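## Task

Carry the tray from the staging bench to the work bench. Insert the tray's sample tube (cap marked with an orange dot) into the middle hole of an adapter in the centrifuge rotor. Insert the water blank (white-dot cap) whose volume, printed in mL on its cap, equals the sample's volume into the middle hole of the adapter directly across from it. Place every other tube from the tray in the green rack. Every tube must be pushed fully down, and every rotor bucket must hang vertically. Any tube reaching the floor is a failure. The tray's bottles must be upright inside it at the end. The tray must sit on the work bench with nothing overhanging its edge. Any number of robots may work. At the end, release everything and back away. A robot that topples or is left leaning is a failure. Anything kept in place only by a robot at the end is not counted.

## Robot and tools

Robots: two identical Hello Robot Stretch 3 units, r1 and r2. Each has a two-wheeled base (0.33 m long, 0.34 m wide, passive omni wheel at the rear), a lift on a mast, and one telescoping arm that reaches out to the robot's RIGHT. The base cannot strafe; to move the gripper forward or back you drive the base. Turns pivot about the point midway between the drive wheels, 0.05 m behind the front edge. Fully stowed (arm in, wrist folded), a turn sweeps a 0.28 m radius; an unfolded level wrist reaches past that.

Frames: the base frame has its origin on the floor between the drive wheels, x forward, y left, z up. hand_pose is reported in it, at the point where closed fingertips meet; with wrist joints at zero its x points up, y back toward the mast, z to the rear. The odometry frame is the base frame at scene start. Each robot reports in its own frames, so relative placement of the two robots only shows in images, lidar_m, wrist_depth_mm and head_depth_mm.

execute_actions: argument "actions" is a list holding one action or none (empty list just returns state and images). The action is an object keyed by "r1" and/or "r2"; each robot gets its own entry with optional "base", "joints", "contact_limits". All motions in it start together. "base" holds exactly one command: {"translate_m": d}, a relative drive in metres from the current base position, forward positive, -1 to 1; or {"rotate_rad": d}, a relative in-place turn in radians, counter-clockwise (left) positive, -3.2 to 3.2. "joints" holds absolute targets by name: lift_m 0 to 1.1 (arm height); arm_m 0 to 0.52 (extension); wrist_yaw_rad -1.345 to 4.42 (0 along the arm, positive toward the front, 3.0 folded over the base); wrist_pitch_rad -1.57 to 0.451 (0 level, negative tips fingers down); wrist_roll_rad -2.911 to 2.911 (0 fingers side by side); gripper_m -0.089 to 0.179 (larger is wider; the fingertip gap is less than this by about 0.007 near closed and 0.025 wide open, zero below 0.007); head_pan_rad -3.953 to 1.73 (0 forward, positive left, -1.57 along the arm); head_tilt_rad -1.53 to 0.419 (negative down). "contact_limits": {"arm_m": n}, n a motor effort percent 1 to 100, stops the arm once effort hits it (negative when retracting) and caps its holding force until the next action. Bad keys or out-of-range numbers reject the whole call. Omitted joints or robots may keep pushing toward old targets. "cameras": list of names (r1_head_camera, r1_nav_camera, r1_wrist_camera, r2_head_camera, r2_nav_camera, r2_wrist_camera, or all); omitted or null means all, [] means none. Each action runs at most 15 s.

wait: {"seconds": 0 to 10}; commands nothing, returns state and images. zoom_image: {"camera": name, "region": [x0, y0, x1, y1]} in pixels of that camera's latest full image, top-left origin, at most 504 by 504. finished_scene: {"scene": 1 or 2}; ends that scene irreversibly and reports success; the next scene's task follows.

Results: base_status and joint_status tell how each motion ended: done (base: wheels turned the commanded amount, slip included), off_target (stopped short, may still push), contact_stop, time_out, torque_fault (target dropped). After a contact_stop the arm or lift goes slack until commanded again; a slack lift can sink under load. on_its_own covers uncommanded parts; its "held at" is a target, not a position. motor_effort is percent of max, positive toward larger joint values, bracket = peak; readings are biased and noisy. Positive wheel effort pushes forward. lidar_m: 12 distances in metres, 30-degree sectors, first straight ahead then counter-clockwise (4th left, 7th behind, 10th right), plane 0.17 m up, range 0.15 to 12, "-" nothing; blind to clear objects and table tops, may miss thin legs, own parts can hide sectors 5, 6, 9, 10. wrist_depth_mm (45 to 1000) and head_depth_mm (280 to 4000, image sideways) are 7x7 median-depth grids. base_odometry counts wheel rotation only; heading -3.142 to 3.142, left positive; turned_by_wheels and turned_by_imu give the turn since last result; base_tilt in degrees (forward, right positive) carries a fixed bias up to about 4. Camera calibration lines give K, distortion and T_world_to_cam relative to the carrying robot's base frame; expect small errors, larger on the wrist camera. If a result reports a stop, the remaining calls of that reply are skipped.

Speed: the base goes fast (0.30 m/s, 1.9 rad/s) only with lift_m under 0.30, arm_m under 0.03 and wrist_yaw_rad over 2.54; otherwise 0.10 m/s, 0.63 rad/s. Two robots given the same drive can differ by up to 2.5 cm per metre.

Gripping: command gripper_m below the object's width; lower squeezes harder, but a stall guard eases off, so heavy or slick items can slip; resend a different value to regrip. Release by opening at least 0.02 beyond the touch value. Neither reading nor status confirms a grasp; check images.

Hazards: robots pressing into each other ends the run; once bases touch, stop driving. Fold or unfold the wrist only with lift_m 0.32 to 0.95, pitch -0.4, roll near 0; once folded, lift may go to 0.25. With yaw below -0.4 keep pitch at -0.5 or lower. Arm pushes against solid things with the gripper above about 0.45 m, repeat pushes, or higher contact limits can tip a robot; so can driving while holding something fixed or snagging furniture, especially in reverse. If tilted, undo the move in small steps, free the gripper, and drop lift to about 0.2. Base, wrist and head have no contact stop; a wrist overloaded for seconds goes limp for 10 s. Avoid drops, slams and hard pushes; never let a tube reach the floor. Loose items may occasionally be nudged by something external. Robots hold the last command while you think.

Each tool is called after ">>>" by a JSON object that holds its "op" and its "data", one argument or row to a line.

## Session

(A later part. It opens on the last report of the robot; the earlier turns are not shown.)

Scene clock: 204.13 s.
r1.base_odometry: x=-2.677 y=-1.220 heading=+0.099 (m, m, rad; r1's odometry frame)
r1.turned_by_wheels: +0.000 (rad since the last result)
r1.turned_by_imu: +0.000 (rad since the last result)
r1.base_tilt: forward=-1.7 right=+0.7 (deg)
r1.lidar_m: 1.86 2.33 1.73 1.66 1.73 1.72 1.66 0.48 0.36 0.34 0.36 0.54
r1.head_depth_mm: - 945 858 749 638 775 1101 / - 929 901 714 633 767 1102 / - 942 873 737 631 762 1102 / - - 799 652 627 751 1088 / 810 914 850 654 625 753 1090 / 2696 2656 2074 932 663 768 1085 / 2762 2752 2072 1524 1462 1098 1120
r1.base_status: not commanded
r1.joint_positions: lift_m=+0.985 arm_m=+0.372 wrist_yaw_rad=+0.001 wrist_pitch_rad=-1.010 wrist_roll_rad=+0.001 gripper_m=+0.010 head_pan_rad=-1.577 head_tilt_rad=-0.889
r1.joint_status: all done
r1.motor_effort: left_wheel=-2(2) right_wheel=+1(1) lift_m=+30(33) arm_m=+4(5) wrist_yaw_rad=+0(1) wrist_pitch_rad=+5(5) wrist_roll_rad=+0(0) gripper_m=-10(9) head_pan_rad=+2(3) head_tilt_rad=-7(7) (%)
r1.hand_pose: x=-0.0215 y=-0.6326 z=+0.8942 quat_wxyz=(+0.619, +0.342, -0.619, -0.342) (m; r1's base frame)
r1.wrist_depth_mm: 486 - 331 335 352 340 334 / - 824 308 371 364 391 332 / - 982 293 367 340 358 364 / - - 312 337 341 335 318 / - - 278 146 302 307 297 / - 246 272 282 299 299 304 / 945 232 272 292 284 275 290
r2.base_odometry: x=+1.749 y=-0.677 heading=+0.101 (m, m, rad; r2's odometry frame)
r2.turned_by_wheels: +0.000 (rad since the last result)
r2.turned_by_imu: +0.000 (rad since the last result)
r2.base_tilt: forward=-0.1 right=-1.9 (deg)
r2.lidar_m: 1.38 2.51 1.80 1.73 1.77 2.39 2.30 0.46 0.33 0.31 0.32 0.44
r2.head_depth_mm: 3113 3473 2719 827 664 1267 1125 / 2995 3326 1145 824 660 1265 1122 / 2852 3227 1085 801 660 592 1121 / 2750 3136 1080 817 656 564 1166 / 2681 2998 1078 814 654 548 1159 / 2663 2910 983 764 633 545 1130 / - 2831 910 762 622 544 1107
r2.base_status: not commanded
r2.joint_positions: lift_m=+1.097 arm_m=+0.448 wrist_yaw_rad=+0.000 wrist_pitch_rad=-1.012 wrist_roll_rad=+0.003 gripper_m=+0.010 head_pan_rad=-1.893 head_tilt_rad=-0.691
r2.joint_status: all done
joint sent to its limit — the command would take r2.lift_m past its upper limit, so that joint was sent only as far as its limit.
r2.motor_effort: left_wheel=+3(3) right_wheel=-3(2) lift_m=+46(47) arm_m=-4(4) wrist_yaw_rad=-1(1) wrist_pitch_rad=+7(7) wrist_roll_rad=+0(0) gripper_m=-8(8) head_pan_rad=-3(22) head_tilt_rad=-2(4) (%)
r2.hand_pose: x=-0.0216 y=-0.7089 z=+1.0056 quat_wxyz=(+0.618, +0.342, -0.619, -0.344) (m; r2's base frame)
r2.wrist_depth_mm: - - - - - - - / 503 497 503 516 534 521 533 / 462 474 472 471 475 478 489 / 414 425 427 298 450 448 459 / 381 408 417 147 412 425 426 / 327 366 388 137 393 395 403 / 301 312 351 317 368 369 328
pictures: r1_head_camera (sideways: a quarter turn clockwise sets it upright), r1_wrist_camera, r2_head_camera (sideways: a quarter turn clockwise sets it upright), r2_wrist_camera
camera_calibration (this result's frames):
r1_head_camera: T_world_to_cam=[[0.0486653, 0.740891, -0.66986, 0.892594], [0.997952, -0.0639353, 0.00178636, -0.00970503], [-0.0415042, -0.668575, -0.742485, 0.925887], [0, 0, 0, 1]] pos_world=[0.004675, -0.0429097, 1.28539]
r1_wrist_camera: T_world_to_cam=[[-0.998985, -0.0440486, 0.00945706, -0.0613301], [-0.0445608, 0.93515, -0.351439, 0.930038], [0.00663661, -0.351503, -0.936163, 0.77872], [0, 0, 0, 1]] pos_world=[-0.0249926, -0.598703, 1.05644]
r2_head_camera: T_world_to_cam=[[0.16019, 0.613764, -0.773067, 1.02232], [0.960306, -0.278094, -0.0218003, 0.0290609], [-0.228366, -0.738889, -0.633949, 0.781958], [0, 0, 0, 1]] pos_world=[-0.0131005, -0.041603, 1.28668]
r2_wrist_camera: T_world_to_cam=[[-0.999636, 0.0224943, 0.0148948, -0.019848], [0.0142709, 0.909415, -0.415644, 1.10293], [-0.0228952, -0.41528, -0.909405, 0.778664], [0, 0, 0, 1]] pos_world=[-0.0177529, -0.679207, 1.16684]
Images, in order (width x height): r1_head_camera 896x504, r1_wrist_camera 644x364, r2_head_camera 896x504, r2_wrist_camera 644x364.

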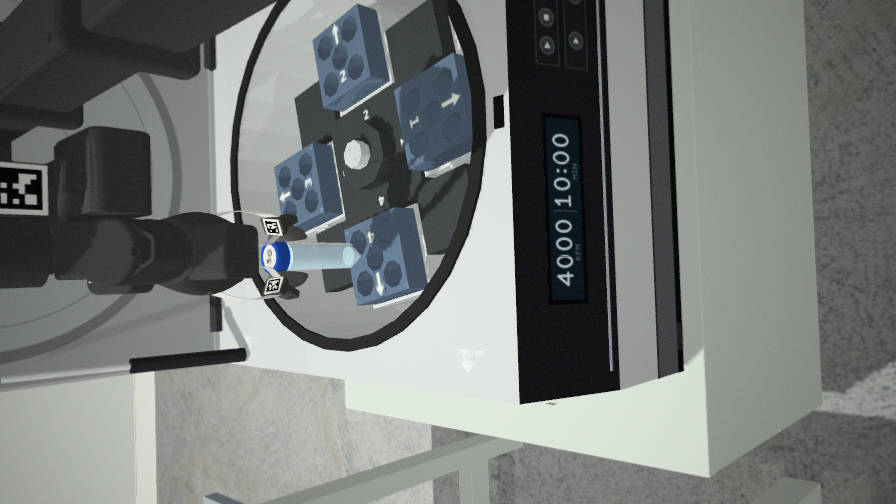

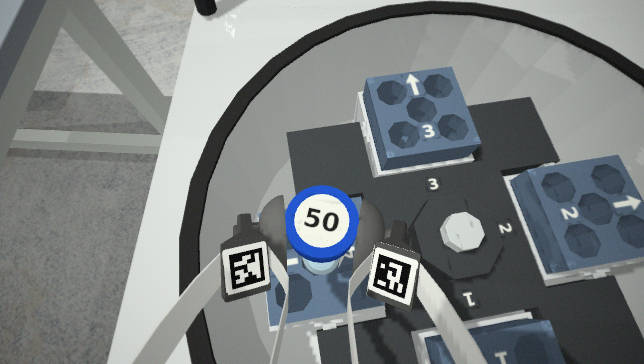

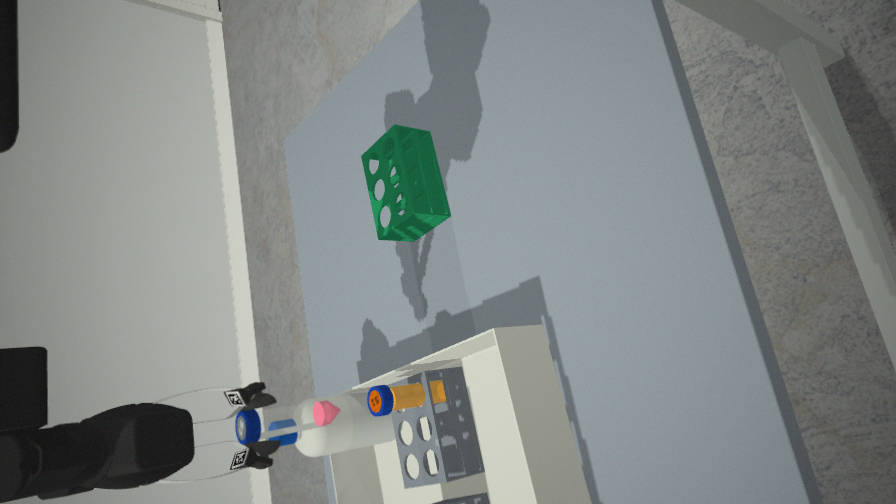

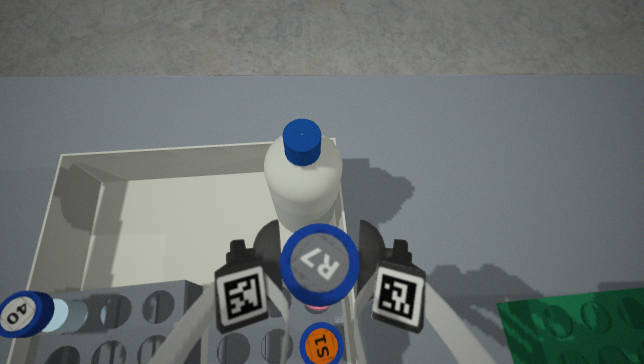

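>>> {"op": "execute_actions", "data": {
  "actions": [
    {"r1":{"base":{"translate_m":0.003},"joints":{"lift_m":0.968}},"r2":{"base":{"translate_m":-0.245},"joints":{"arm_m":0.36,"head_pan_rad":-1.57}}}
  ],
  "cameras": ["r1_wrist_camera","r1_head_camera","r2_wrist_camera","r2_head_camera"]
}}

>>> {"op": "zoom_image", "data": {
  "camera": "r1_head_camera",
  "region": [250,190,450,320]
}}

Scene clock: 211.73 s.
r1.base_odometry: x=-2.674 y=-1.220 heading=+0.099 (m, m, rad; r1's odometry frame)
r1.turned_by_wheels: +0.000 (rad since the last result)
r1.turned_by_imu: -0.001 (rad since the last result)
r1.base_tilt: forward=-1.7 right=+0.6 (deg)
r1.lidar_m: 1.86 2.34 1.72 1.66 1.73 1.72 1.67 0.48 0.35 0.34 0.36 0.54
r1.head_depth_mm: 789 - 841 712 637 778 1100 / - 938 899 702 635 765 1103 / - 946 873 739 630 762 1100 / - - 787 654 627 752 1085 / 810 911 851 653 625 752 1084 / 2684 2765 2072 934 797 767 1102 / 2735 2748 2084 1509 1459 1220 1122
r1.base_status: done
r1.joint_positions: lift_m=+0.968 arm_m=+0.372 wrist_yaw_rad=+0.001 wrist_pitch_rad=-1.010 wrist_roll_rad=+0.001 gripper_m=+0.010 head_pan_rad=-1.577 head_tilt_rad=-0.889
r1.joint_status: all done
r1.motor_effort: left_wheel=-2(3) right_wheel=+1(4) lift_m=+29(30) arm_m=+5(5) wrist_yaw_rad=-1(1) wrist_pitch_rad=+5(5) wrist_roll_rad=-1(1) gripper_m=-9(9) head_pan_rad=+3(3) head_tilt_rad=-6(7) (%)
r1.hand_pose: x=-0.0215 y=-0.6326 z=+0.8772 quat_wxyz=(+0.619, +0.342, -0.619, -0.342) (m; r1's base frame)
r1.wrist_depth_mm: 496 - 306 314 347 336 316 / - 749 286 368 339 385 335 / - 978 277 339 321 338 355 / - - 306 323 321 318 301 / - 243 270 146 287 285 282 / 986 226 259 265 285 285 289 / 914 215 270 276 274 262 270
r2.base_odometry: x=+1.505 y=-0.702 heading=+0.101 (m, m, rad; r2's odometry frame)
r2.turned_by_wheels: +0.000 (rad since the last result)
r2.turned_by_imu: +0.001 (rad since the last result)
r2.base_tilt: forward=+0.0 right=-2.0 (deg)
r2.lidar_m: 1.15 2.50 1.79 1.72 1.78 2.39 2.06 2.25 0.33 0.32 0.33 0.44
r2.head_depth_mm: 2587 2896 2706 830 664 555 768 / 2704 2947 1101 823 661 552 1166 / - 3018 1043 781 658 551 1166 / 2574 2991 1036 815 656 549 1166 / 2631 2954 1076 812 653 560 1152 / 2603 2954 864 777 652 558 1152 / 2588 2964 963 781 648 556 1151
r2.base_status: done
r2.joint_positions: lift_m=+1.097 arm_m=+0.360 wrist_yaw_rad=+0.000 wrist_pitch_rad=-1.012 wrist_roll_rad=+0.003 gripper_m=+0.010 head_pan_rad=-1.577 head_tilt_rad=-0.691
r2.joint_status: all done
r2.motor_effort: left_wheel=+3(4) right_wheel=-2(6) lift_m=+45(46) arm_m=-4(5) wrist_yaw_rad=+1(0) wrist_pitch_rad=+7(7) wrist_roll_rad=-1(1) gripper_m=-8(8) head_pan_rad=+3(24) head_tilt_rad=-2(4) (%)
r2.hand_pose: x=-0.0216 y=-0.6209 z=+1.0056 quat_wxyz=(+0.618, +0.342, -0.619, -0.343) (m; r2's base frame)
r2.wrist_depth_mm: - - - - - - - / 318 497 503 510 522 - - / 446 403 474 478 480 502 - / 427 428 431 447 442 455 - / 309 383 421 147 420 421 - / 368 375 384 138 402 394 - / 358 344 358 371 366 368 -
pictures: r1_head_camera (sideways: a quarter turn clockwise sets it upright), r1_wrist_camera, r2_head_camera (sideways: a quarter turn clockwise sets it upright), r2_wrist_camera
camera_calibration (this result's frames):
r1_head_camera: T_world_to_cam=[[0.0486654, 0.740891, -0.66986, 0.892594], [0.997952, -0.0639354, 0.00178636, -0.00970503], [-0.0415043, -0.668575, -0.742485, 0.925887], [0, 0, 0, 1]] pos_world=[0.00467499, -0.0429097, 1.28539]
r1_wrist_camera: T_world_to_cam=[[-0.998985, -0.0440484, 0.00945694, -0.0611691], [-0.0445606, 0.93515, -0.351439, 0.924064], [0.00663665, -0.351503, -0.936163, 0.762808], [0, 0, 0, 1]] pos_world=[-0.0249926, -0.598704, 1.03944]
r2_head_camera: T_world_to_cam=[[-0.0383305, 0.633165, -0.773067, 1.02353], [0.999188, 0.0338716, -0.0218003, 0.0288237], [0.0123819, -0.773275, -0.63395, 0.78049], [0, 0, 0, 1]] pos_world=[0.000768357, -0.0455087, 1.28668]
r2_wrist_camera: T_world_to_cam=[[-0.999636, 0.0224766, 0.0149062, -0.0218499], [0.0142501, 0.909416, -0.415644, 1.0229], [-0.0228982, -0.415281, -0.909405, 0.815207], [0, 0, 0, 1]] pos_world=[-0.0177516, -0.591209, 1.16684]
Images, in order (width x height): r1_head_camera 896x504, r1_wrist_camera 644x364, r2_head_camera 896x504, r2_wrist_camera 644x364.

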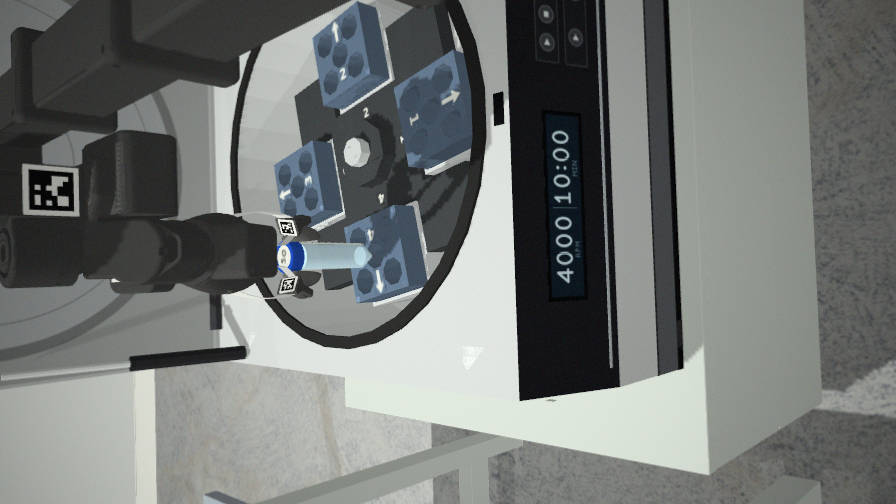

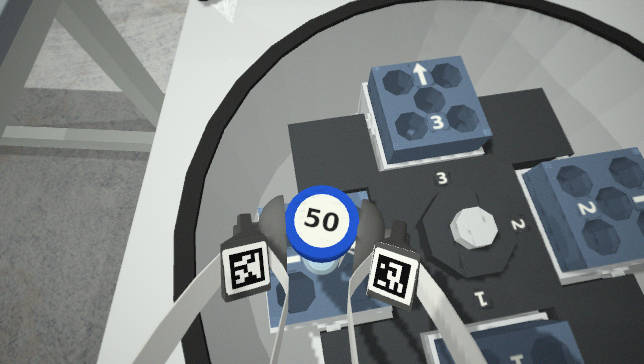

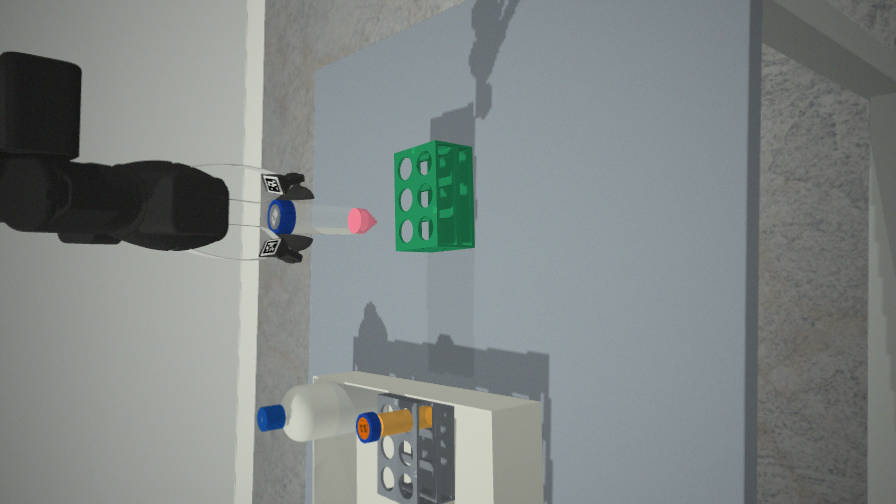

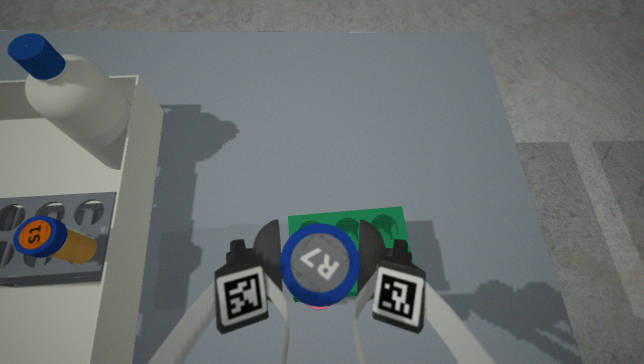

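Region (250, 190, 450, 320) of r1_head_camera's 896x504 image, scaled by 2.520, with more detail than that image has; it fills the top 328 rows of this view, and the rest is white.

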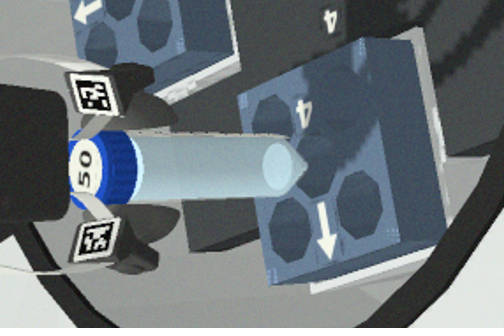

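>>> {"op": "execute_actions", "data": {
  "actions": [
    {"r1":{"joints":{"lift_m":0.94}},"r2":{"base":{"translate_m":0.008},"joints":{"arm_m":0.429,"lift_m":1.03}}}
  ],
  "cameras": ["r1_head_camera","r2_wrist_camera","r2_head_camera"]
}}

Scene clock: 219.90 s.
r1.base_odometry: x=-2.674 y=-1.220 heading=+0.099 (m, m, rad; r1's odometry frame)
r1.turned_by_wheels: +0.000 (rad since the last result)
r1.turned_by_imu: -0.001 (rad since the last result)
r1.base_tilt: forward=-1.5 right=+0.7 (deg)
r1.lidar_m: 1.86 2.34 1.72 1.67 1.73 1.72 1.67 0.48 0.35 0.34 0.36 0.54
r1.head_depth_mm: 808 - - 751 637 774 1103 / 777 946 874 702 636 768 1101 / - 944 875 737 629 762 1101 / 783 - 781 653 627 751 1082 / 812 914 850 655 625 752 1085 / 2684 2752 2082 933 799 768 1104 / 2725 2755 2095 1513 1456 1222 1123
r1.base_status: not commanded
r1.joint_positions: lift_m=+0.940 arm_m=+0.372 wrist_yaw_rad=+0.001 wrist_pitch_rad=-1.010 wrist_roll_rad=+0.001 gripper_m=+0.010 head_pan_rad=-1.577 head_tilt_rad=-0.889
r1.joint_status: all done
r1.motor_effort: left_wheel=-2(2) right_wheel=+0(1) lift_m=+29(30) arm_m=+5(4) wrist_yaw_rad=-1(0) wrist_pitch_rad=+5(5) wrist_roll_rad=+0(1) gripper_m=-10(10) head_pan_rad=+3(2) head_tilt_rad=-7(7) (%)
r1.hand_pose: x=-0.0215 y=-0.6326 z=+0.8492 quat_wxyz=(+0.619, +0.342, -0.619, -0.342) (m; r1's base frame)
r1.wrist_depth_mm: 560 - 270 299 337 336 299 / - 648 256 362 306 327 327 / - 243 277 309 302 307 314 / - 226 300 294 291 290 269 / - 210 255 146 270 252 263 / 959 198 257 282 260 257 259 / 899 188 253 250 245 242 243
r2.base_odometry: x=+1.513 y=-0.701 heading=+0.101 (m, m, rad; r2's odometry frame)
r2.turned_by_wheels: +0.000 (rad since the last result)
r2.turned_by_imu: +0.000 (rad since the last result)
r2.base_tilt: forward=+0.0 right=-1.9 (deg)
r2.lidar_m: 1.14 2.49 1.79 1.72 1.78 2.39 2.07 2.26 0.33 0.32 0.33 0.44
r2.head_depth_mm: - 3034 2726 828 664 555 791 / - 3010 1095 822 660 551 1170 / - 2982 1036 783 660 551 1168 / 2615 2934 1038 790 657 549 1162 / 2621 2978 1077 813 654 561 1160 / 2590 2948 855 769 651 559 1154 / 2617 2972 966 776 649 556 1155
r2.base_status: done
r2.joint_positions: lift_m=+1.030 arm_m=+0.429 wrist_yaw_rad=+0.000 wrist_pitch_rad=-1.012 wrist_roll_rad=+0.003 gripper_m=+0.010 head_pan_rad=-1.577 head_tilt_rad=-0.691
r2.joint_status: all done
r2.motor_effort: left_wheel=+3(9) right_wheel=-2(3) lift_m=+31(36) arm_m=+4(5) wrist_yaw_rad=+0(0) wrist_pitch_rad=+7(7) wrist_roll_rad=-1(1) gripper_m=-8(8) head_pan_rad=+3(3) head_tilt_rad=-3(4) (%)
r2.hand_pose: x=-0.0216 y=-0.6890 z=+0.9389 quat_wxyz=(+0.618, +0.342, -0.619, -0.343) (m; r2's base frame)
r2.wrist_depth_mm: - - - - - - - / 412 417 422 427 441 442 - / 272 385 389 401 405 409 - / 296 356 370 368 371 373 - / 287 336 348 146 347 354 - / 266 317 325 138 310 333 338 / 251 303 301 256 294 315 318
pictures: r1_head_camera (sideways: a quarter turn clockwise sets it upright), r2_head_camera (sideways: a quarter turn clockwise sets it upright), r2_wrist_camera
camera_calibration (this result's frames):
r1_head_camera: T_world_to_cam=[[0.0486653, 0.740891, -0.66986, 0.892594], [0.997952, -0.0639353, 0.00178635, -0.00970502], [-0.0415042, -0.668575, -0.742485, 0.925887], [0, 0, 0, 1]] pos_world=[0.004675, -0.0429097, 1.28539]
r2_head_camera: T_world_to_cam=[[-0.0383394, 0.633165, -0.773067, 1.02353], [0.999188, 0.0338857, -0.0218003, 0.0288237], [0.0123927, -0.773275, -0.63395, 0.78049], [0, 0, 0, 1]] pos_world=[0.000768997, -0.0455088, 1.28668]
r2_wrist_camera: T_world_to_cam=[[-0.999636, 0.022477, 0.0149054, -0.019324], [0.0142501, 0.909404, -0.41567, 1.05712], [-0.0228981, -0.415307, -0.909393, 0.726241], [0, 0, 0, 1]] pos_world=[-0.0177516, -0.659305, 1.10014]
Images, in order (width x height): r1_head_camera 896x504, r2_head_camera 896x504, r2_wrist_camera 644x364.

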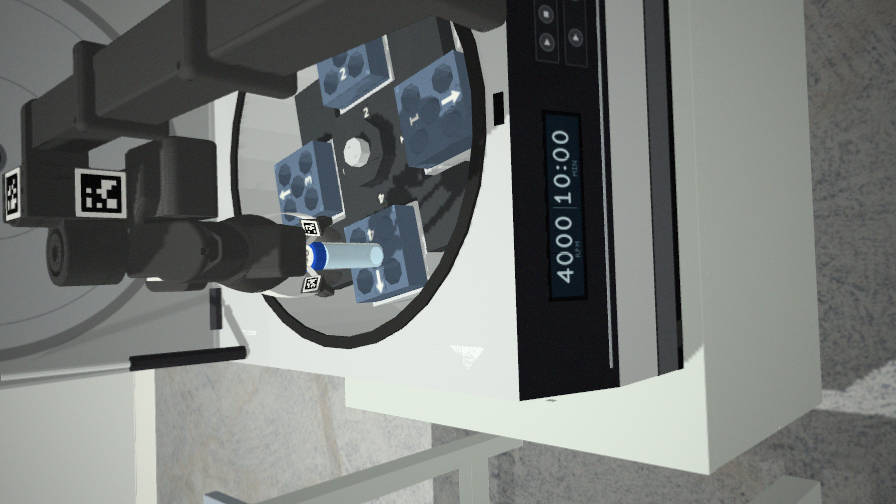

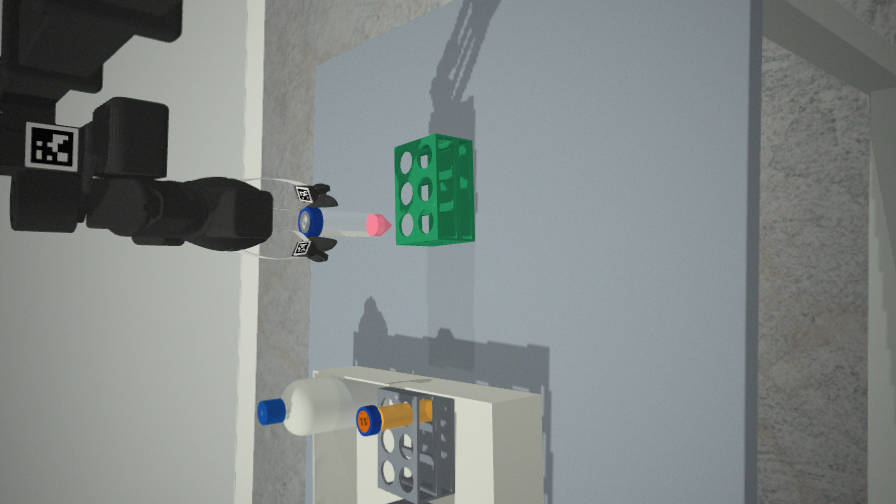

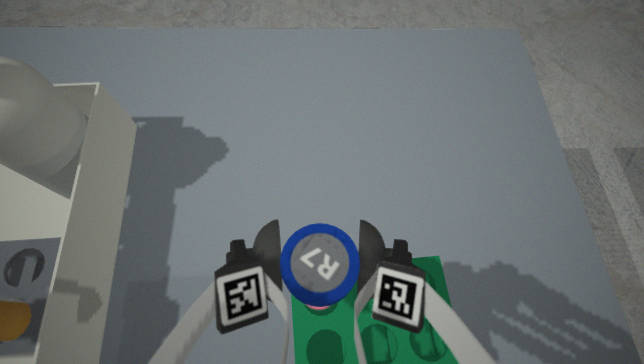

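>>> {"op": "execute_actions", "data": {
  "actions": [
    {"r1":{"joints":{"lift_m":0.89}},"r2":{"base":{"translate_m":-0.002},"joints":{"lift_m":1.0}}}
  ],
  "cameras": ["r1_head_camera","r1_wrist_camera","r2_wrist_camera","r2_head_camera"]
}}

Scene clock: 225.70 s.
r1.base_odometry: x=-2.674 y=-1.220 heading=+0.099 (m, m, rad; r1's odometry frame)
r1.turned_by_wheels: +0.000 (rad since the last result)
r1.turned_by_imu: -0.001 (rad since the last result)
r1.base_tilt: forward=-1.7 right=+0.5 (deg)
r1.lidar_m: 1.86 2.34 1.72 1.67 1.73 1.73 1.67 0.48 0.35 0.34 0.36 0.54
r1.head_depth_mm: 821 933 - - 648 775 1103 / 818 - 900 702 635 768 1101 / 803 - 870 736 631 762 1104 / 811 - 780 653 628 752 1086 / 811 914 853 652 624 752 1085 / 2721 2760 2087 929 797 767 1100 / 2748 2740 2089 1511 1455 1223 1122
r1.base_status: not commanded
r1.joint_positions: lift_m=+0.890 arm_m=+0.372 wrist_yaw_rad=+0.001 wrist_pitch_rad=-1.009 wrist_roll_rad=+0.001 gripper_m=+0.010 head_pan_rad=-1.577 head_tilt_rad=-0.889
r1.joint_status: all done
r1.motor_effort: left_wheel=-2(2) right_wheel=+0(1) lift_m=+29(29) arm_m=+5(4) wrist_yaw_rad=+0(0) wrist_pitch_rad=+4(5) wrist_roll_rad=+0(1) gripper_m=-8(10) head_pan_rad=+3(3) head_tilt_rad=-8(7) (%)
r1.hand_pose: x=-0.0215 y=-0.6328 z=+0.7993 quat_wxyz=(+0.619, +0.342, -0.619, -0.342) (m; r1's base frame)
r1.wrist_depth_mm: - 206 217 298 262 270 293 / - 192 245 268 254 245 270 / 932 179 277 253 250 253 250 / - 171 250 211 234 213 231 / 161 161 254 146 224 203 221 / 151 152 220 189 211 211 212 / 143 141 232 201 200 203 189
r2.base_odometry: x=+1.511 y=-0.701 heading=+0.101 (m, m, rad; r2's odometry frame)
r2.turned_by_wheels: +0.000 (rad since the last result)
r2.turned_by_imu: +0.000 (rad since the last result)
r2.base_tilt: forward=-0.1 right=-1.9 (deg)
r2.lidar_m: 1.14 2.51 1.80 1.72 1.78 2.39 2.07 2.25 0.33 0.32 0.33 0.44
r2.head_depth_mm: 2535 - 2741 829 664 555 784 / 2536 3036 1095 825 661 553 1171 / 2535 3055 1084 784 659 551 1166 / 2616 2960 1032 786 658 550 1163 / 2627 2915 1072 814 654 560 1155 / 2608 2961 852 773 651 558 1157 / 2622 2969 968 774 648 556 1151
r2.base_status: done
r2.joint_positions: lift_m=+1.000 arm_m=+0.429 wrist_yaw_rad=+0.000 wrist_pitch_rad=-1.012 wrist_roll_rad=+0.003 gripper_m=+0.010 head_pan_rad=-1.577 head_tilt_rad=-0.691
r2.joint_status: all done
r2.motor_effort: left_wheel=+3(5) right_wheel=-2(7) lift_m=+30(30) arm_m=+3(3) wrist_yaw_rad=+0(0) wrist_pitch_rad=+7(7) wrist_roll_rad=-1(0) gripper_m=-8(9) head_pan_rad=+3(3) head_tilt_rad=-4(3) (%)
r2.hand_pose: x=-0.0216 y=-0.6890 z=+0.9089 quat_wxyz=(+0.618, +0.342, -0.619, -0.343) (m; r2's base frame)
r2.wrist_depth_mm: 413 410 420 428 428 431 - / 301 388 388 391 398 405 - / 272 350 364 362 367 370 - / 279 325 333 342 343 347 - / 261 310 315 147 319 323 324 / 255 293 293 138 248 302 306 / 253 277 275 231 275 288 286
pictures: r1_head_camera (sideways: a quarter turn clockwise sets it upright), r1_wrist_camera, r2_head_camera (sideways: a quarter turn clockwise sets it upright), r2_wrist_camera
camera_calibration (this result's frames):
r1_head_camera: T_world_to_cam=[[0.0486654, 0.740891, -0.66986, 0.892594], [0.997952, -0.0639354, 0.00178636, -0.00970503], [-0.0415043, -0.668575, -0.742485, 0.925887], [0, 0, 0, 1]] pos_world=[0.00467499, -0.0429097, 1.28539]
r1_wrist_camera: T_world_to_cam=[[-0.998985, -0.0440378, 0.009495, -0.0604657], [-0.0445583, 0.934842, -0.352257, 0.897346], [0.0066363, -0.352323, -0.935855, 0.689038], [0, 0, 0, 1]] pos_world=[-0.0249927, -0.598776, 0.961511]
r2_head_camera: T_world_to_cam=[[-0.038342, 0.633165, -0.773067, 1.02353], [0.999188, 0.0338897, -0.0218003, 0.0288237], [0.0123959, -0.773275, -0.63395, 0.78049], [0, 0, 0, 1]] pos_world=[0.000769182, -0.0455088, 1.28668]
r2_wrist_camera: T_world_to_cam=[[-0.999636, 0.0224772, 0.0149054, -0.0188768], [0.0142503, 0.909404, -0.41567, 1.04466], [-0.0228982, -0.415307, -0.909393, 0.698965], [0, 0, 0, 1]] pos_world=[-0.0177516, -0.659308, 1.07015]
Images, in order (width x height): r1_head_camera 896x504, r1_wrist_camera 644x364, r2_head_camera 896x504, r2_wrist_camera 644x364.

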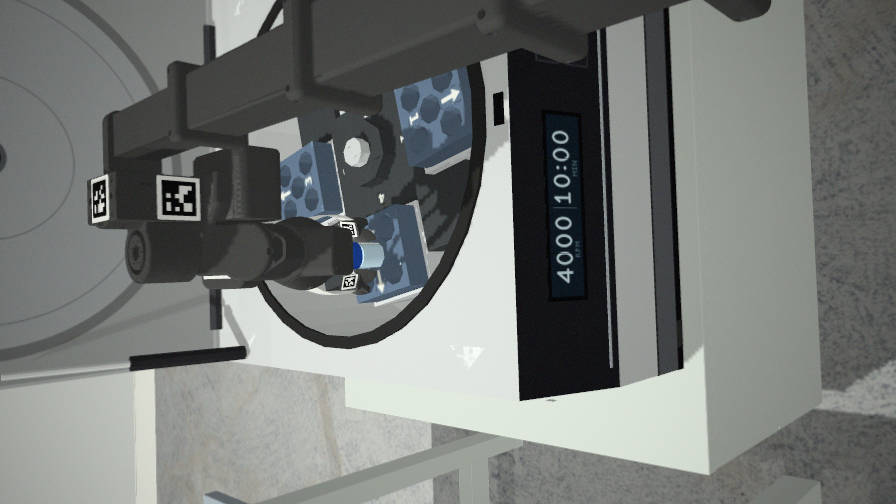

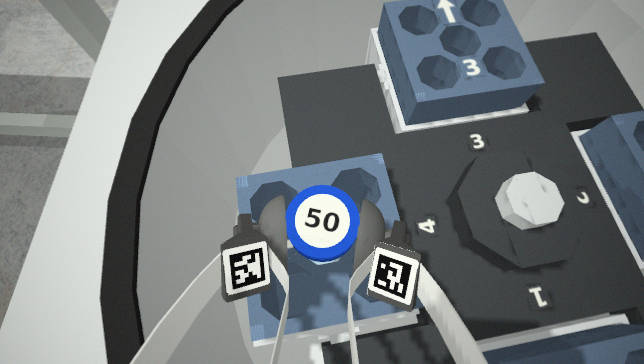

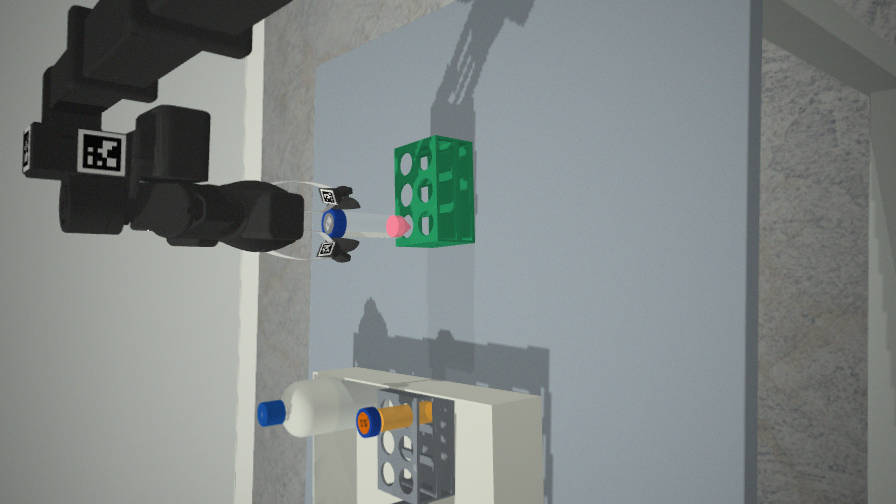

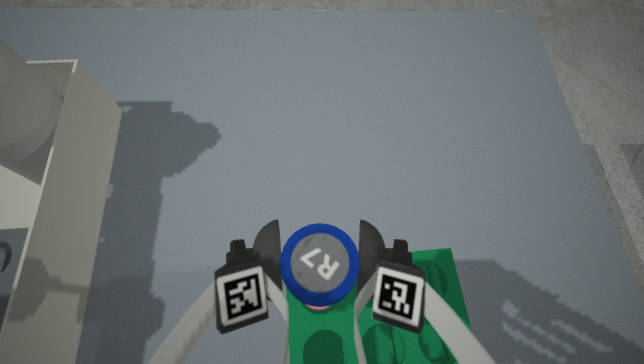

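>>> {"op": "execute_actions", "data": {
  "actions": [
    {"r1":{"joints":{"gripper_m":0.056}},"r2":{"joints":{"lift_m":0.958}}}
  ],
  "cameras": ["r1_wrist_camera","r2_wrist_camera","r2_head_camera"]
}}

Scene clock: 229.03 s.
r1.base_odometry: x=-2.674 y=-1.220 heading=+0.099 (m, m, rad; r1's odometry frame)
r1.turned_by_wheels: +0.000 (rad since the last result)
r1.turned_by_imu: +0.000 (rad since the last result)
r1.base_tilt: forward=-1.7 right=+0.4 (deg)
r1.lidar_m: 1.85 2.34 1.73 1.66 1.73 1.72 1.67 0.48 0.35 0.34 0.36 0.54
r1.head_depth_mm: 824 934 - - 650 774 1102 / 821 - 901 700 637 768 1096 / 802 - 868 738 630 762 1100 / 813 - 783 654 628 750 1085 / 810 914 851 653 625 750 1086 / 2713 2776 2085 930 798 766 1105 / 2729 2766 2089 1510 1458 1224 1120
r1.base_status: not commanded
r1.joint_positions: lift_m=+0.890 arm_m=+0.372 wrist_yaw_rad=+0.001 wrist_pitch_rad=-1.009 wrist_roll_rad=+0.001 gripper_m=+0.056 head_pan_rad=-1.577 head_tilt_rad=-0.889
r1.joint_status: all done
r1.motor_effort: left_wheel=-2(2) right_wheel=+0(1) lift_m=+30(30) arm_m=+4(5) wrist_yaw_rad=-1(1) wrist_pitch_rad=+4(4) wrist_roll_rad=+0(0) gripper_m=+1(77) head_pan_rad=+2(3) head_tilt_rad=-6(7) (%)
r1.hand_pose: x=-0.0215 y=-0.6328 z=+0.7993 quat_wxyz=(+0.619, +0.342, -0.619, -0.342) (m; r1's base frame)
r1.wrist_depth_mm: - 207 217 296 261 272 295 / - 191 244 268 253 243 272 / 941 180 276 251 249 251 250 / - 171 251 212 235 213 232 / 161 160 251 168 225 203 221 / 150 151 228 189 - 211 212 / 143 143 222 202 200 204 189
r2.base_odometry: x=+1.511 y=-0.701 heading=+0.101 (m, m, rad; r2's odometry frame)
r2.turned_by_wheels: +0.000 (rad since the last result)
r2.turned_by_imu: +0.000 (rad since the last result)
r2.base_tilt: forward=+0.0 right=-2.0 (deg)
r2.lidar_m: 1.14 2.49 1.80 1.72 1.77 2.40 2.07 2.26 0.33 0.32 0.33 0.44
r2.head_depth_mm: 2615 2830 - 828 662 554 785 / 2570 - 1089 825 661 552 1170 / 2579 - 1091 784 659 549 1164 / 2610 2939 1075 790 656 549 1160 / 2627 2962 1072 813 653 560 1161 / 2622 2942 850 776 651 558 1150 / 2639 2965 967 773 647 556 1153
r2.base_status: not commanded
r2.joint_positions: lift_m=+0.958 arm_m=+0.429 wrist_yaw_rad=+0.000 wrist_pitch_rad=-1.012 wrist_roll_rad=+0.003 gripper_m=+0.010 head_pan_rad=-1.577 head_tilt_rad=-0.691
r2.joint_status: all done
r2.motor_effort: left_wheel=+3(3) right_wheel=-2(2) lift_m=+31(31) arm_m=+4(4) wrist_yaw_rad=+0(1) wrist_pitch_rad=+7(7) wrist_roll_rad=-1(1) gripper_m=-9(8) head_pan_rad=+3(3) head_tilt_rad=-3(4) (%)
r2.hand_pose: x=-0.0216 y=-0.6890 z=+0.8669 quat_wxyz=(+0.618, +0.342, -0.619, -0.343) (m; r2's base frame)
r2.wrist_depth_mm: 359 362 367 370 373 376 - / 273 328 336 341 346 347 - / 267 310 313 311 320 317 330 / 264 289 292 289 298 297 305 / 260 269 272 148 281 278 282 / 247 251 257 138 252 262 264 / 235 238 238 193 234 244 248
pictures: r1_wrist_camera, r2_head_camera (sideways: a quarter turn clockwise sets it upright), r2_wrist_camera
camera_calibration (this result's frames):
r1_wrist_camera: T_world_to_cam=[[-0.998985, -0.044039, 0.00949457, -0.0604659], [-0.0445593, 0.934842, -0.352257, 0.897346], [0.00663714, -0.352323, -0.935855, 0.689038], [0, 0, 0, 1]] pos_world=[-0.0249926, -0.598776, 0.96151]
r2_head_camera: T_world_to_cam=[[-0.038342, 0.633165, -0.773067, 1.02353], [0.999188, 0.0338898, -0.0218002, 0.0288237], [0.012396, -0.773275, -0.63395, 0.78049], [0, 0, 0, 1]] pos_world=[0.000769187, -0.0455088, 1.28668]
r2_wrist_camera: T_world_to_cam=[[-0.999636, 0.0224775, 0.0149059, -0.0182511], [0.0142503, 0.909404, -0.41567, 1.0272], [-0.0228987, -0.415306, -0.909393, 0.660769], [0, 0, 0, 1]] pos_world=[-0.0177517, -0.659309, 1.02815]
Images, in order (width x height): r1_wrist_camera 644x364, r2_head_camera 896x504, r2_wrist_camera 644x364.

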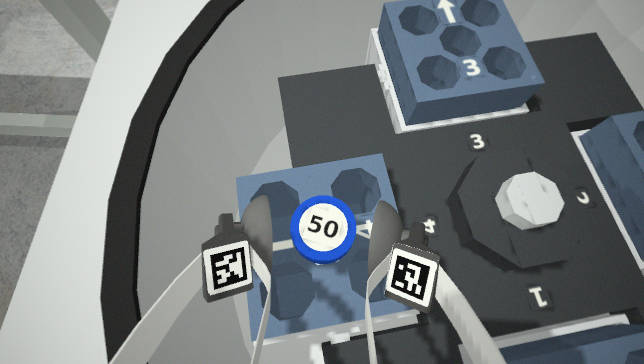

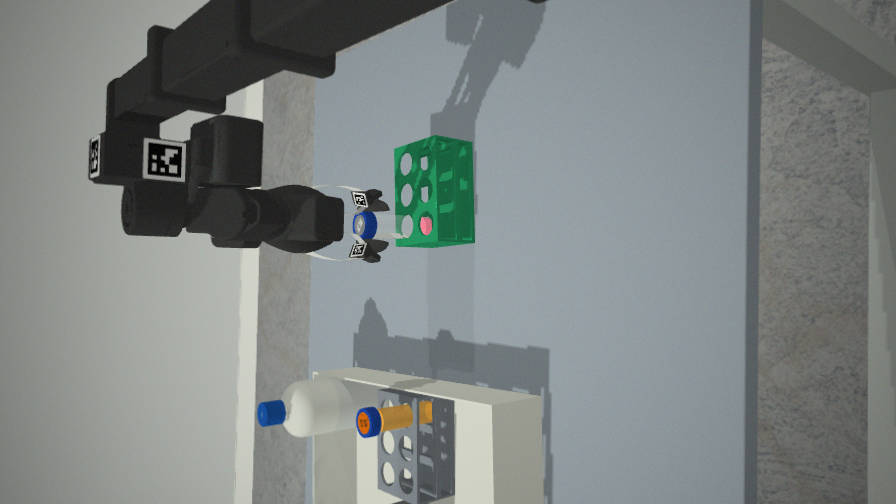

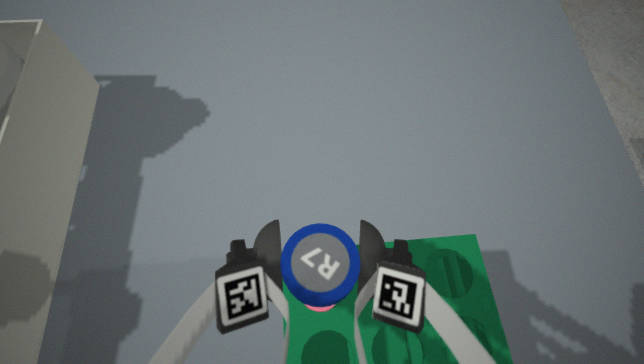

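>>> {"op": "execute_actions", "data": {
  "actions": [
    {"r1":{"joints":{"lift_m":1.0}},"r2":{"joints":{"gripper_m":0.056}}}
  ],
  "cameras": []
}}

>>> {"op": "execute_actions", "data": {
  "actions": [
    {"r1":{"joints":{"lift_m":1.09,"arm_m":0.05,"head_tilt_rad":-0.7}},"r2":{"joints":{"lift_m":1.09}}}
  ],
  "cameras": []
}}

>>> {"op": "execute_actions", "data": {
  "actions": [
    {"r1":{"base":{"translate_m":0.6}},"r2":{"base":{"translate_m":0.478},"joints":{"arm_m":0.445}}}
  ],
  "cameras": ["r2_wrist_camera","r2_head_camera"]
}}

Scene clock: 238.73 s.
r1.base_odometry: x=-2.674 y=-1.220 heading=+0.099 (m, m, rad; r1's odometry frame)
r1.turned_by_wheels: +0.000 (rad since the last result)
r1.turned_by_imu: -0.001 (rad since the last result)
r1.base_tilt: forward=-1.6 right=+0.7 (deg)
r1.lidar_m: 1.86 2.34 1.72 1.67 1.73 1.73 1.67 0.48 0.35 0.34 0.36 0.54
r1.head_depth_mm: - 946 862 719 638 775 1100 / 838 929 902 700 636 768 1100 / - 939 871 736 632 762 1103 / - - 890 652 629 751 1086 / 806 913 855 653 624 751 1085 / 2698 2745 2119 933 797 768 1105 / 2722 2759 2085 1506 1457 1217 1120
r1.base_status: not commanded
r1.joint_positions: lift_m=+1.000 arm_m=+0.372 wrist_yaw_rad=+0.001 wrist_pitch_rad=-1.009 wrist_roll_rad=+0.001 gripper_m=+0.056 head_pan_rad=-1.577 head_tilt_rad=-0.889
r1.joint_status: all done
r1.motor_effort: left_wheel=-2(2) right_wheel=+2(1) lift_m=+41(44) arm_m=+4(4) wrist_yaw_rad=-1(1) wrist_pitch_rad=+4(4) wrist_roll_rad=+0(1) gripper_m=+0(1) head_pan_rad=+3(3) head_tilt_rad=-8(7) (%)
r1.hand_pose: x=-0.0215 y=-0.6328 z=+0.9088 quat_wxyz=(+0.619, +0.342, -0.619, -0.342) (m; r1's base frame)
r1.wrist_depth_mm: 472 - 350 352 363 357 353 / - - 327 367 394 391 337 / - - 307 389 357 376 366 / - - 306 356 349 353 332 / - - 273 311 316 322 316 / - - 348 293 - 315 322 / 994 920 257 308 302 288 300
r2.base_odometry: x=+1.511 y=-0.701 heading=+0.101 (m, m, rad; r2's odometry frame)
r2.turned_by_wheels: +0.000 (rad since the last result)
r2.turned_by_imu: +0.000 (rad since the last result)
r2.base_tilt: forward=-0.1 right=-1.9 (deg)
r2.lidar_m: 1.15 2.50 1.79 1.72 1.77 2.39 2.07 2.26 0.33 0.32 0.33 0.44
r2.head_depth_mm: 2615 2839 - 827 664 554 785 / 2557 - 1099 826 662 553 1164 / 2567 - 1084 782 658 551 1163 / 2611 2959 1079 788 656 549 1164 / 2633 2919 1075 812 654 560 1155 / 2613 2938 853 772 651 558 1154 / 2633 2943 966 775 648 557 1153
r2.base_status: not commanded
r2.joint_positions: lift_m=+0.958 arm_m=+0.429 wrist_yaw_rad=+0.000 wrist_pitch_rad=-1.012 wrist_roll_rad=+0.003 gripper_m=+0.056 head_pan_rad=-1.577 head_tilt_rad=-0.691
r2.joint_status: all done
r2.motor_effort: left_wheel=+2(3) right_wheel=-2(2) lift_m=+30(31) arm_m=+4(4) wrist_yaw_rad=-1(0) wrist_pitch_rad=+7(7) wrist_roll_rad=+0(0) gripper_m=+0(78) head_pan_rad=+4(3) head_tilt_rad=-4(3) (%)
r2.hand_pose: x=-0.0216 y=-0.6890 z=+0.8669 quat_wxyz=(+0.618, +0.342, -0.619, -0.343) (m; r2's base frame)
r2.wrist_depth_mm: 357 363 365 369 368 377 - / 272 331 336 340 343 347 - / 267 308 312 312 320 321 324 / 261 287 286 295 295 298 299 / 259 269 271 273 280 276 282 / 247 254 - 143 - 259 261 / 234 238 238 193 235 247 248
pictures: none
No camera images: the call's "cameras" was empty. Leave "cameras" out to get every camera's image.

Scene clock: 242.30 s.
r1.base_odometry: x=-2.674 y=-1.220 heading=+0.099 (m, m, rad; r1's odometry frame)
r1.turned_by_wheels: +0.000 (rad since the last result)
r1.turned_by_imu: +0.000 (rad since the last result)
r1.base_tilt: forward=-1.7 right=+0.7 (deg)
r1.lidar_m: 1.86 2.34 1.72 1.67 1.73 1.72 1.66 0.48 0.35 0.34 0.36 0.54
r1.head_depth_mm: - - - 822 719 602 692 / - - - - 697 600 686 / - - - - - 597 686 / - 865 - - - 594 685 / 773 861 959 878 642 592 686 / 2579 2931 3018 2191 938 766 701 / 2661 2937 2991 2050 1465 1408 733
r1.base_status: not commanded
r1.joint_positions: lift_m=+1.090 arm_m=+0.050 wrist_yaw_rad=+0.001 wrist_pitch_rad=-1.009 wrist_roll_rad=+0.001 gripper_m=+0.056 head_pan_rad=-1.577 head_tilt_rad=-0.705
r1.joint_status: all done
r1.motor_effort: left_wheel=-2(2) right_wheel=+1(1) lift_m=+41(43) arm_m=-4(5) wrist_yaw_rad=+0(0) wrist_pitch_rad=+4(4) wrist_roll_rad=+0(1) gripper_m=+0(1) head_pan_rad=+3(3) head_tilt_rad=+3(25) (%)
r1.hand_pose: x=-0.0215 y=-0.3115 z=+0.9988 quat_wxyz=(+0.619, +0.342, -0.619, -0.342) (m; r1's base frame)
r1.wrist_depth_mm: 519 - 827 557 537 532 496 / 491 - 452 501 510 524 452 / 469 - 415 413 474 494 413 / 477 - 394 392 386 385 387 / - 861 621 455 428 433 432 / - - - - - 725 - / - - - - - - -
r2.base_odometry: x=+1.511 y=-0.701 heading=+0.101 (m, m, rad; r2's odometry frame)
r2.turned_by_wheels: +0.000 (rad since the last result)
r2.turned_by_imu: +0.000 (rad since the last result)
r2.base_tilt: forward=-0.2 right=-1.9 (deg)
r2.lidar_m: 1.15 2.49 1.80 1.72 1.77 2.39 2.07 2.25 0.33 0.32 0.33 0.44
r2.head_depth_mm: 2620 2937 2748 827 665 554 784 / 2688 2973 1099 826 662 553 1168 / - 3012 1089 784 658 550 1170 / 2598 2982 1083 788 657 549 1165 / 2592 2952 1077 813 654 560 1158 / 2636 2949 851 774 650 560 1156 / 2629 2934 967 773 648 556 1152
r2.base_status: not commanded
r2.joint_positions: lift_m=+1.090 arm_m=+0.429 wrist_yaw_rad=+0.000 wrist_pitch_rad=-1.012 wrist_roll_rad=+0.003 gripper_m=+0.056 head_pan_rad=-1.577 head_tilt_rad=-0.691
r2.joint_status: all done
r2.motor_effort: left_wheel=+3(3) right_wheel=-2(3) lift_m=+45(45) arm_m=+3(4) wrist_yaw_rad=+0(0) wrist_pitch_rad=+7(7) wrist_roll_rad=-1(1) gripper_m=+1(1) head_pan_rad=+3(3) head_tilt_rad=-3(3) (%)
r2.hand_pose: x=-0.0216 y=-0.6890 z=+0.9985 quat_wxyz=(+0.618, +0.342, -0.619, -0.343) (m; r2's base frame)
r2.wrist_depth_mm: - - - - - - - / 485 490 497 511 503 - - / 295 446 455 465 471 486 - / 321 383 431 438 448 444 - / 394 393 406 405 407 413 - / 323 370 - 370 - 390 - / 291 336 354 328 338 366 -
pictures: none
No camera images: the call's "cameras" was empty. Leave "cameras" out to get every camera's image.

Scene clock: 249.43 s.
r1.base_odometry: x=-2.077 y=-1.160 heading=+0.099 (m, m, rad; r1's odometry frame)
r1.turned_by_wheels: +0.000 (rad since the last result)
r1.turned_by_imu: +0.001 (rad since the last result)
r1.base_tilt: forward=-1.6 right=+0.6 (deg)
r1.lidar_m: 3.02 2.33 1.72 1.66 1.73 2.35 2.27 0.51 0.42 1.03 1.08 1.27
r1.head_depth_mm: - - - 1159 751 600 1038 / - - - - 707 600 798 / - - - - - 600 1216 / - 2973 - - - 601 1223 / 2660 2920 2993 900 700 602 1220 / 2622 2946 2968 901 710 588 1227 / 2662 2938 2819 898 712 588 1227
r1.base_status: done
r1.joint_positions: lift_m=+1.090 arm_m=+0.050 wrist_yaw_rad=+0.001 wrist_pitch_rad=-1.009 wrist_roll_rad=+0.001 gripper_m=+0.056 head_pan_rad=-1.577 head_tilt_rad=-0.705
r1.joint_status: not commanded
r1.motor_effort: left_wheel=-2(0) right_wheel=+1(3) lift_m=+41(41) arm_m=-4(4) wrist_yaw_rad=-1(1) wrist_pitch_rad=+4(4) wrist_roll_rad=-1(0) gripper_m=+0(1) head_pan_rad=+3(3) head_tilt_rad=+2(3) (%)
r1.hand_pose: x=-0.0215 y=-0.3115 z=+0.9988 quat_wxyz=(+0.619, +0.342, -0.619, -0.342) (m; r1's base frame)
r1.wrist_depth_mm: 521 530 534 527 533 790 567 / 490 496 491 488 494 734 559 / 462 459 463 465 461 675 555 / 425 428 433 433 432 646 551 / 414 417 419 412 418 609 545 / - - - - - 801 691 / - - - - - - -
r2.base_odometry: x=+1.987 y=-0.653 heading=+0.101 (m, m, rad; r2's odometry frame)
r2.turned_by_wheels: +0.000 (rad since the last result)
r2.turned_by_imu: -0.002 (rad since the last result)
r2.base_tilt: forward=-0.1 right=-2.0 (deg)
r2.lidar_m: 1.35 2.52 1.80 1.73 1.79 2.40 2.54 0.45 0.32 0.31 0.32 0.43
r2.head_depth_mm: 2597 2915 1007 770 647 554 1176 / 2689 2954 1094 774 643 552 1171 / - 2991 1089 623 639 551 1165 / 2564 3028 1082 775 643 548 1161 / 2602 2958 1074 811 654 547 1158 / 2604 2962 1065 808 650 546 1160 / 2582 2889 1060 803 648 543 1150
r2.base_status: done
r2.joint_positions: lift_m=+1.090 arm_m=+0.445 wrist_yaw_rad=+0.000 wrist_pitch_rad=-1.012 wrist_roll_rad=+0.003 gripper_m=+0.056 head_pan_rad=-1.577 head_tilt_rad=-0.691
r2.joint_status: all done
r2.motor_effort: left_wheel=+3(9) right_wheel=-2(4) lift_m=+45(45) arm_m=+4(4) wrist_yaw_rad=+0(0) wrist_pitch_rad=+7(7) wrist_roll_rad=-1(0) gripper_m=+1(1) head_pan_rad=+3(3) head_tilt_rad=-4(3) (%)
r2.hand_pose: x=-0.0216 y=-0.7050 z=+0.9985 quat_wxyz=(+0.618, +0.342, -0.619, -0.343) (m; r2's base frame)
r2.wrist_depth_mm: - - - - - - - / 490 500 499 514 514 518 524 / 457 455 466 466 479 477 478 / 423 429 436 423 429 332 437 / 395 403 407 399 412 402 413 / 369 375 - 375 - 352 367 / 353 352 351 343 325 314 275
pictures: r2_head_camera (sideways: a quarter turn clockwise sets it upright), r2_wrist_camera
camera_calibration (this result's frames):
r2_head_camera: T_world_to_cam=[[-0.0383421, 0.633165, -0.773067, 1.02353], [0.999188, 0.03389, -0.0218003, 0.0288237], [0.0123961, -0.773275, -0.63395, 0.78049], [0, 0, 0, 1]] pos_world=[0.000769193, -0.0455088, 1.28668]
r2_wrist_camera: T_world_to_cam=[[-0.999636, 0.0224774, 0.0149055, -0.019852], [0.0142504, 0.909403, -0.415673, 1.09643], [-0.0228984, -0.415309, -0.909392, 0.773752], [0, 0, 0, 1]] pos_world=[-0.0177516, -0.675302, 1.1597]
Images, in order (width x height): r2_head_camera 896x504, r2_wrist_camera 644x364.

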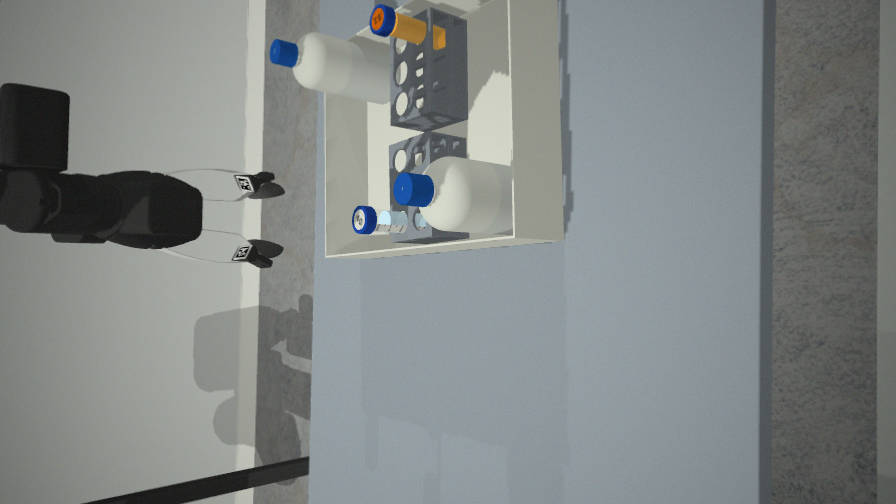

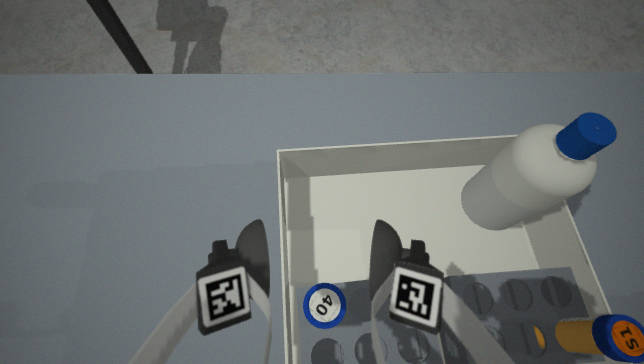

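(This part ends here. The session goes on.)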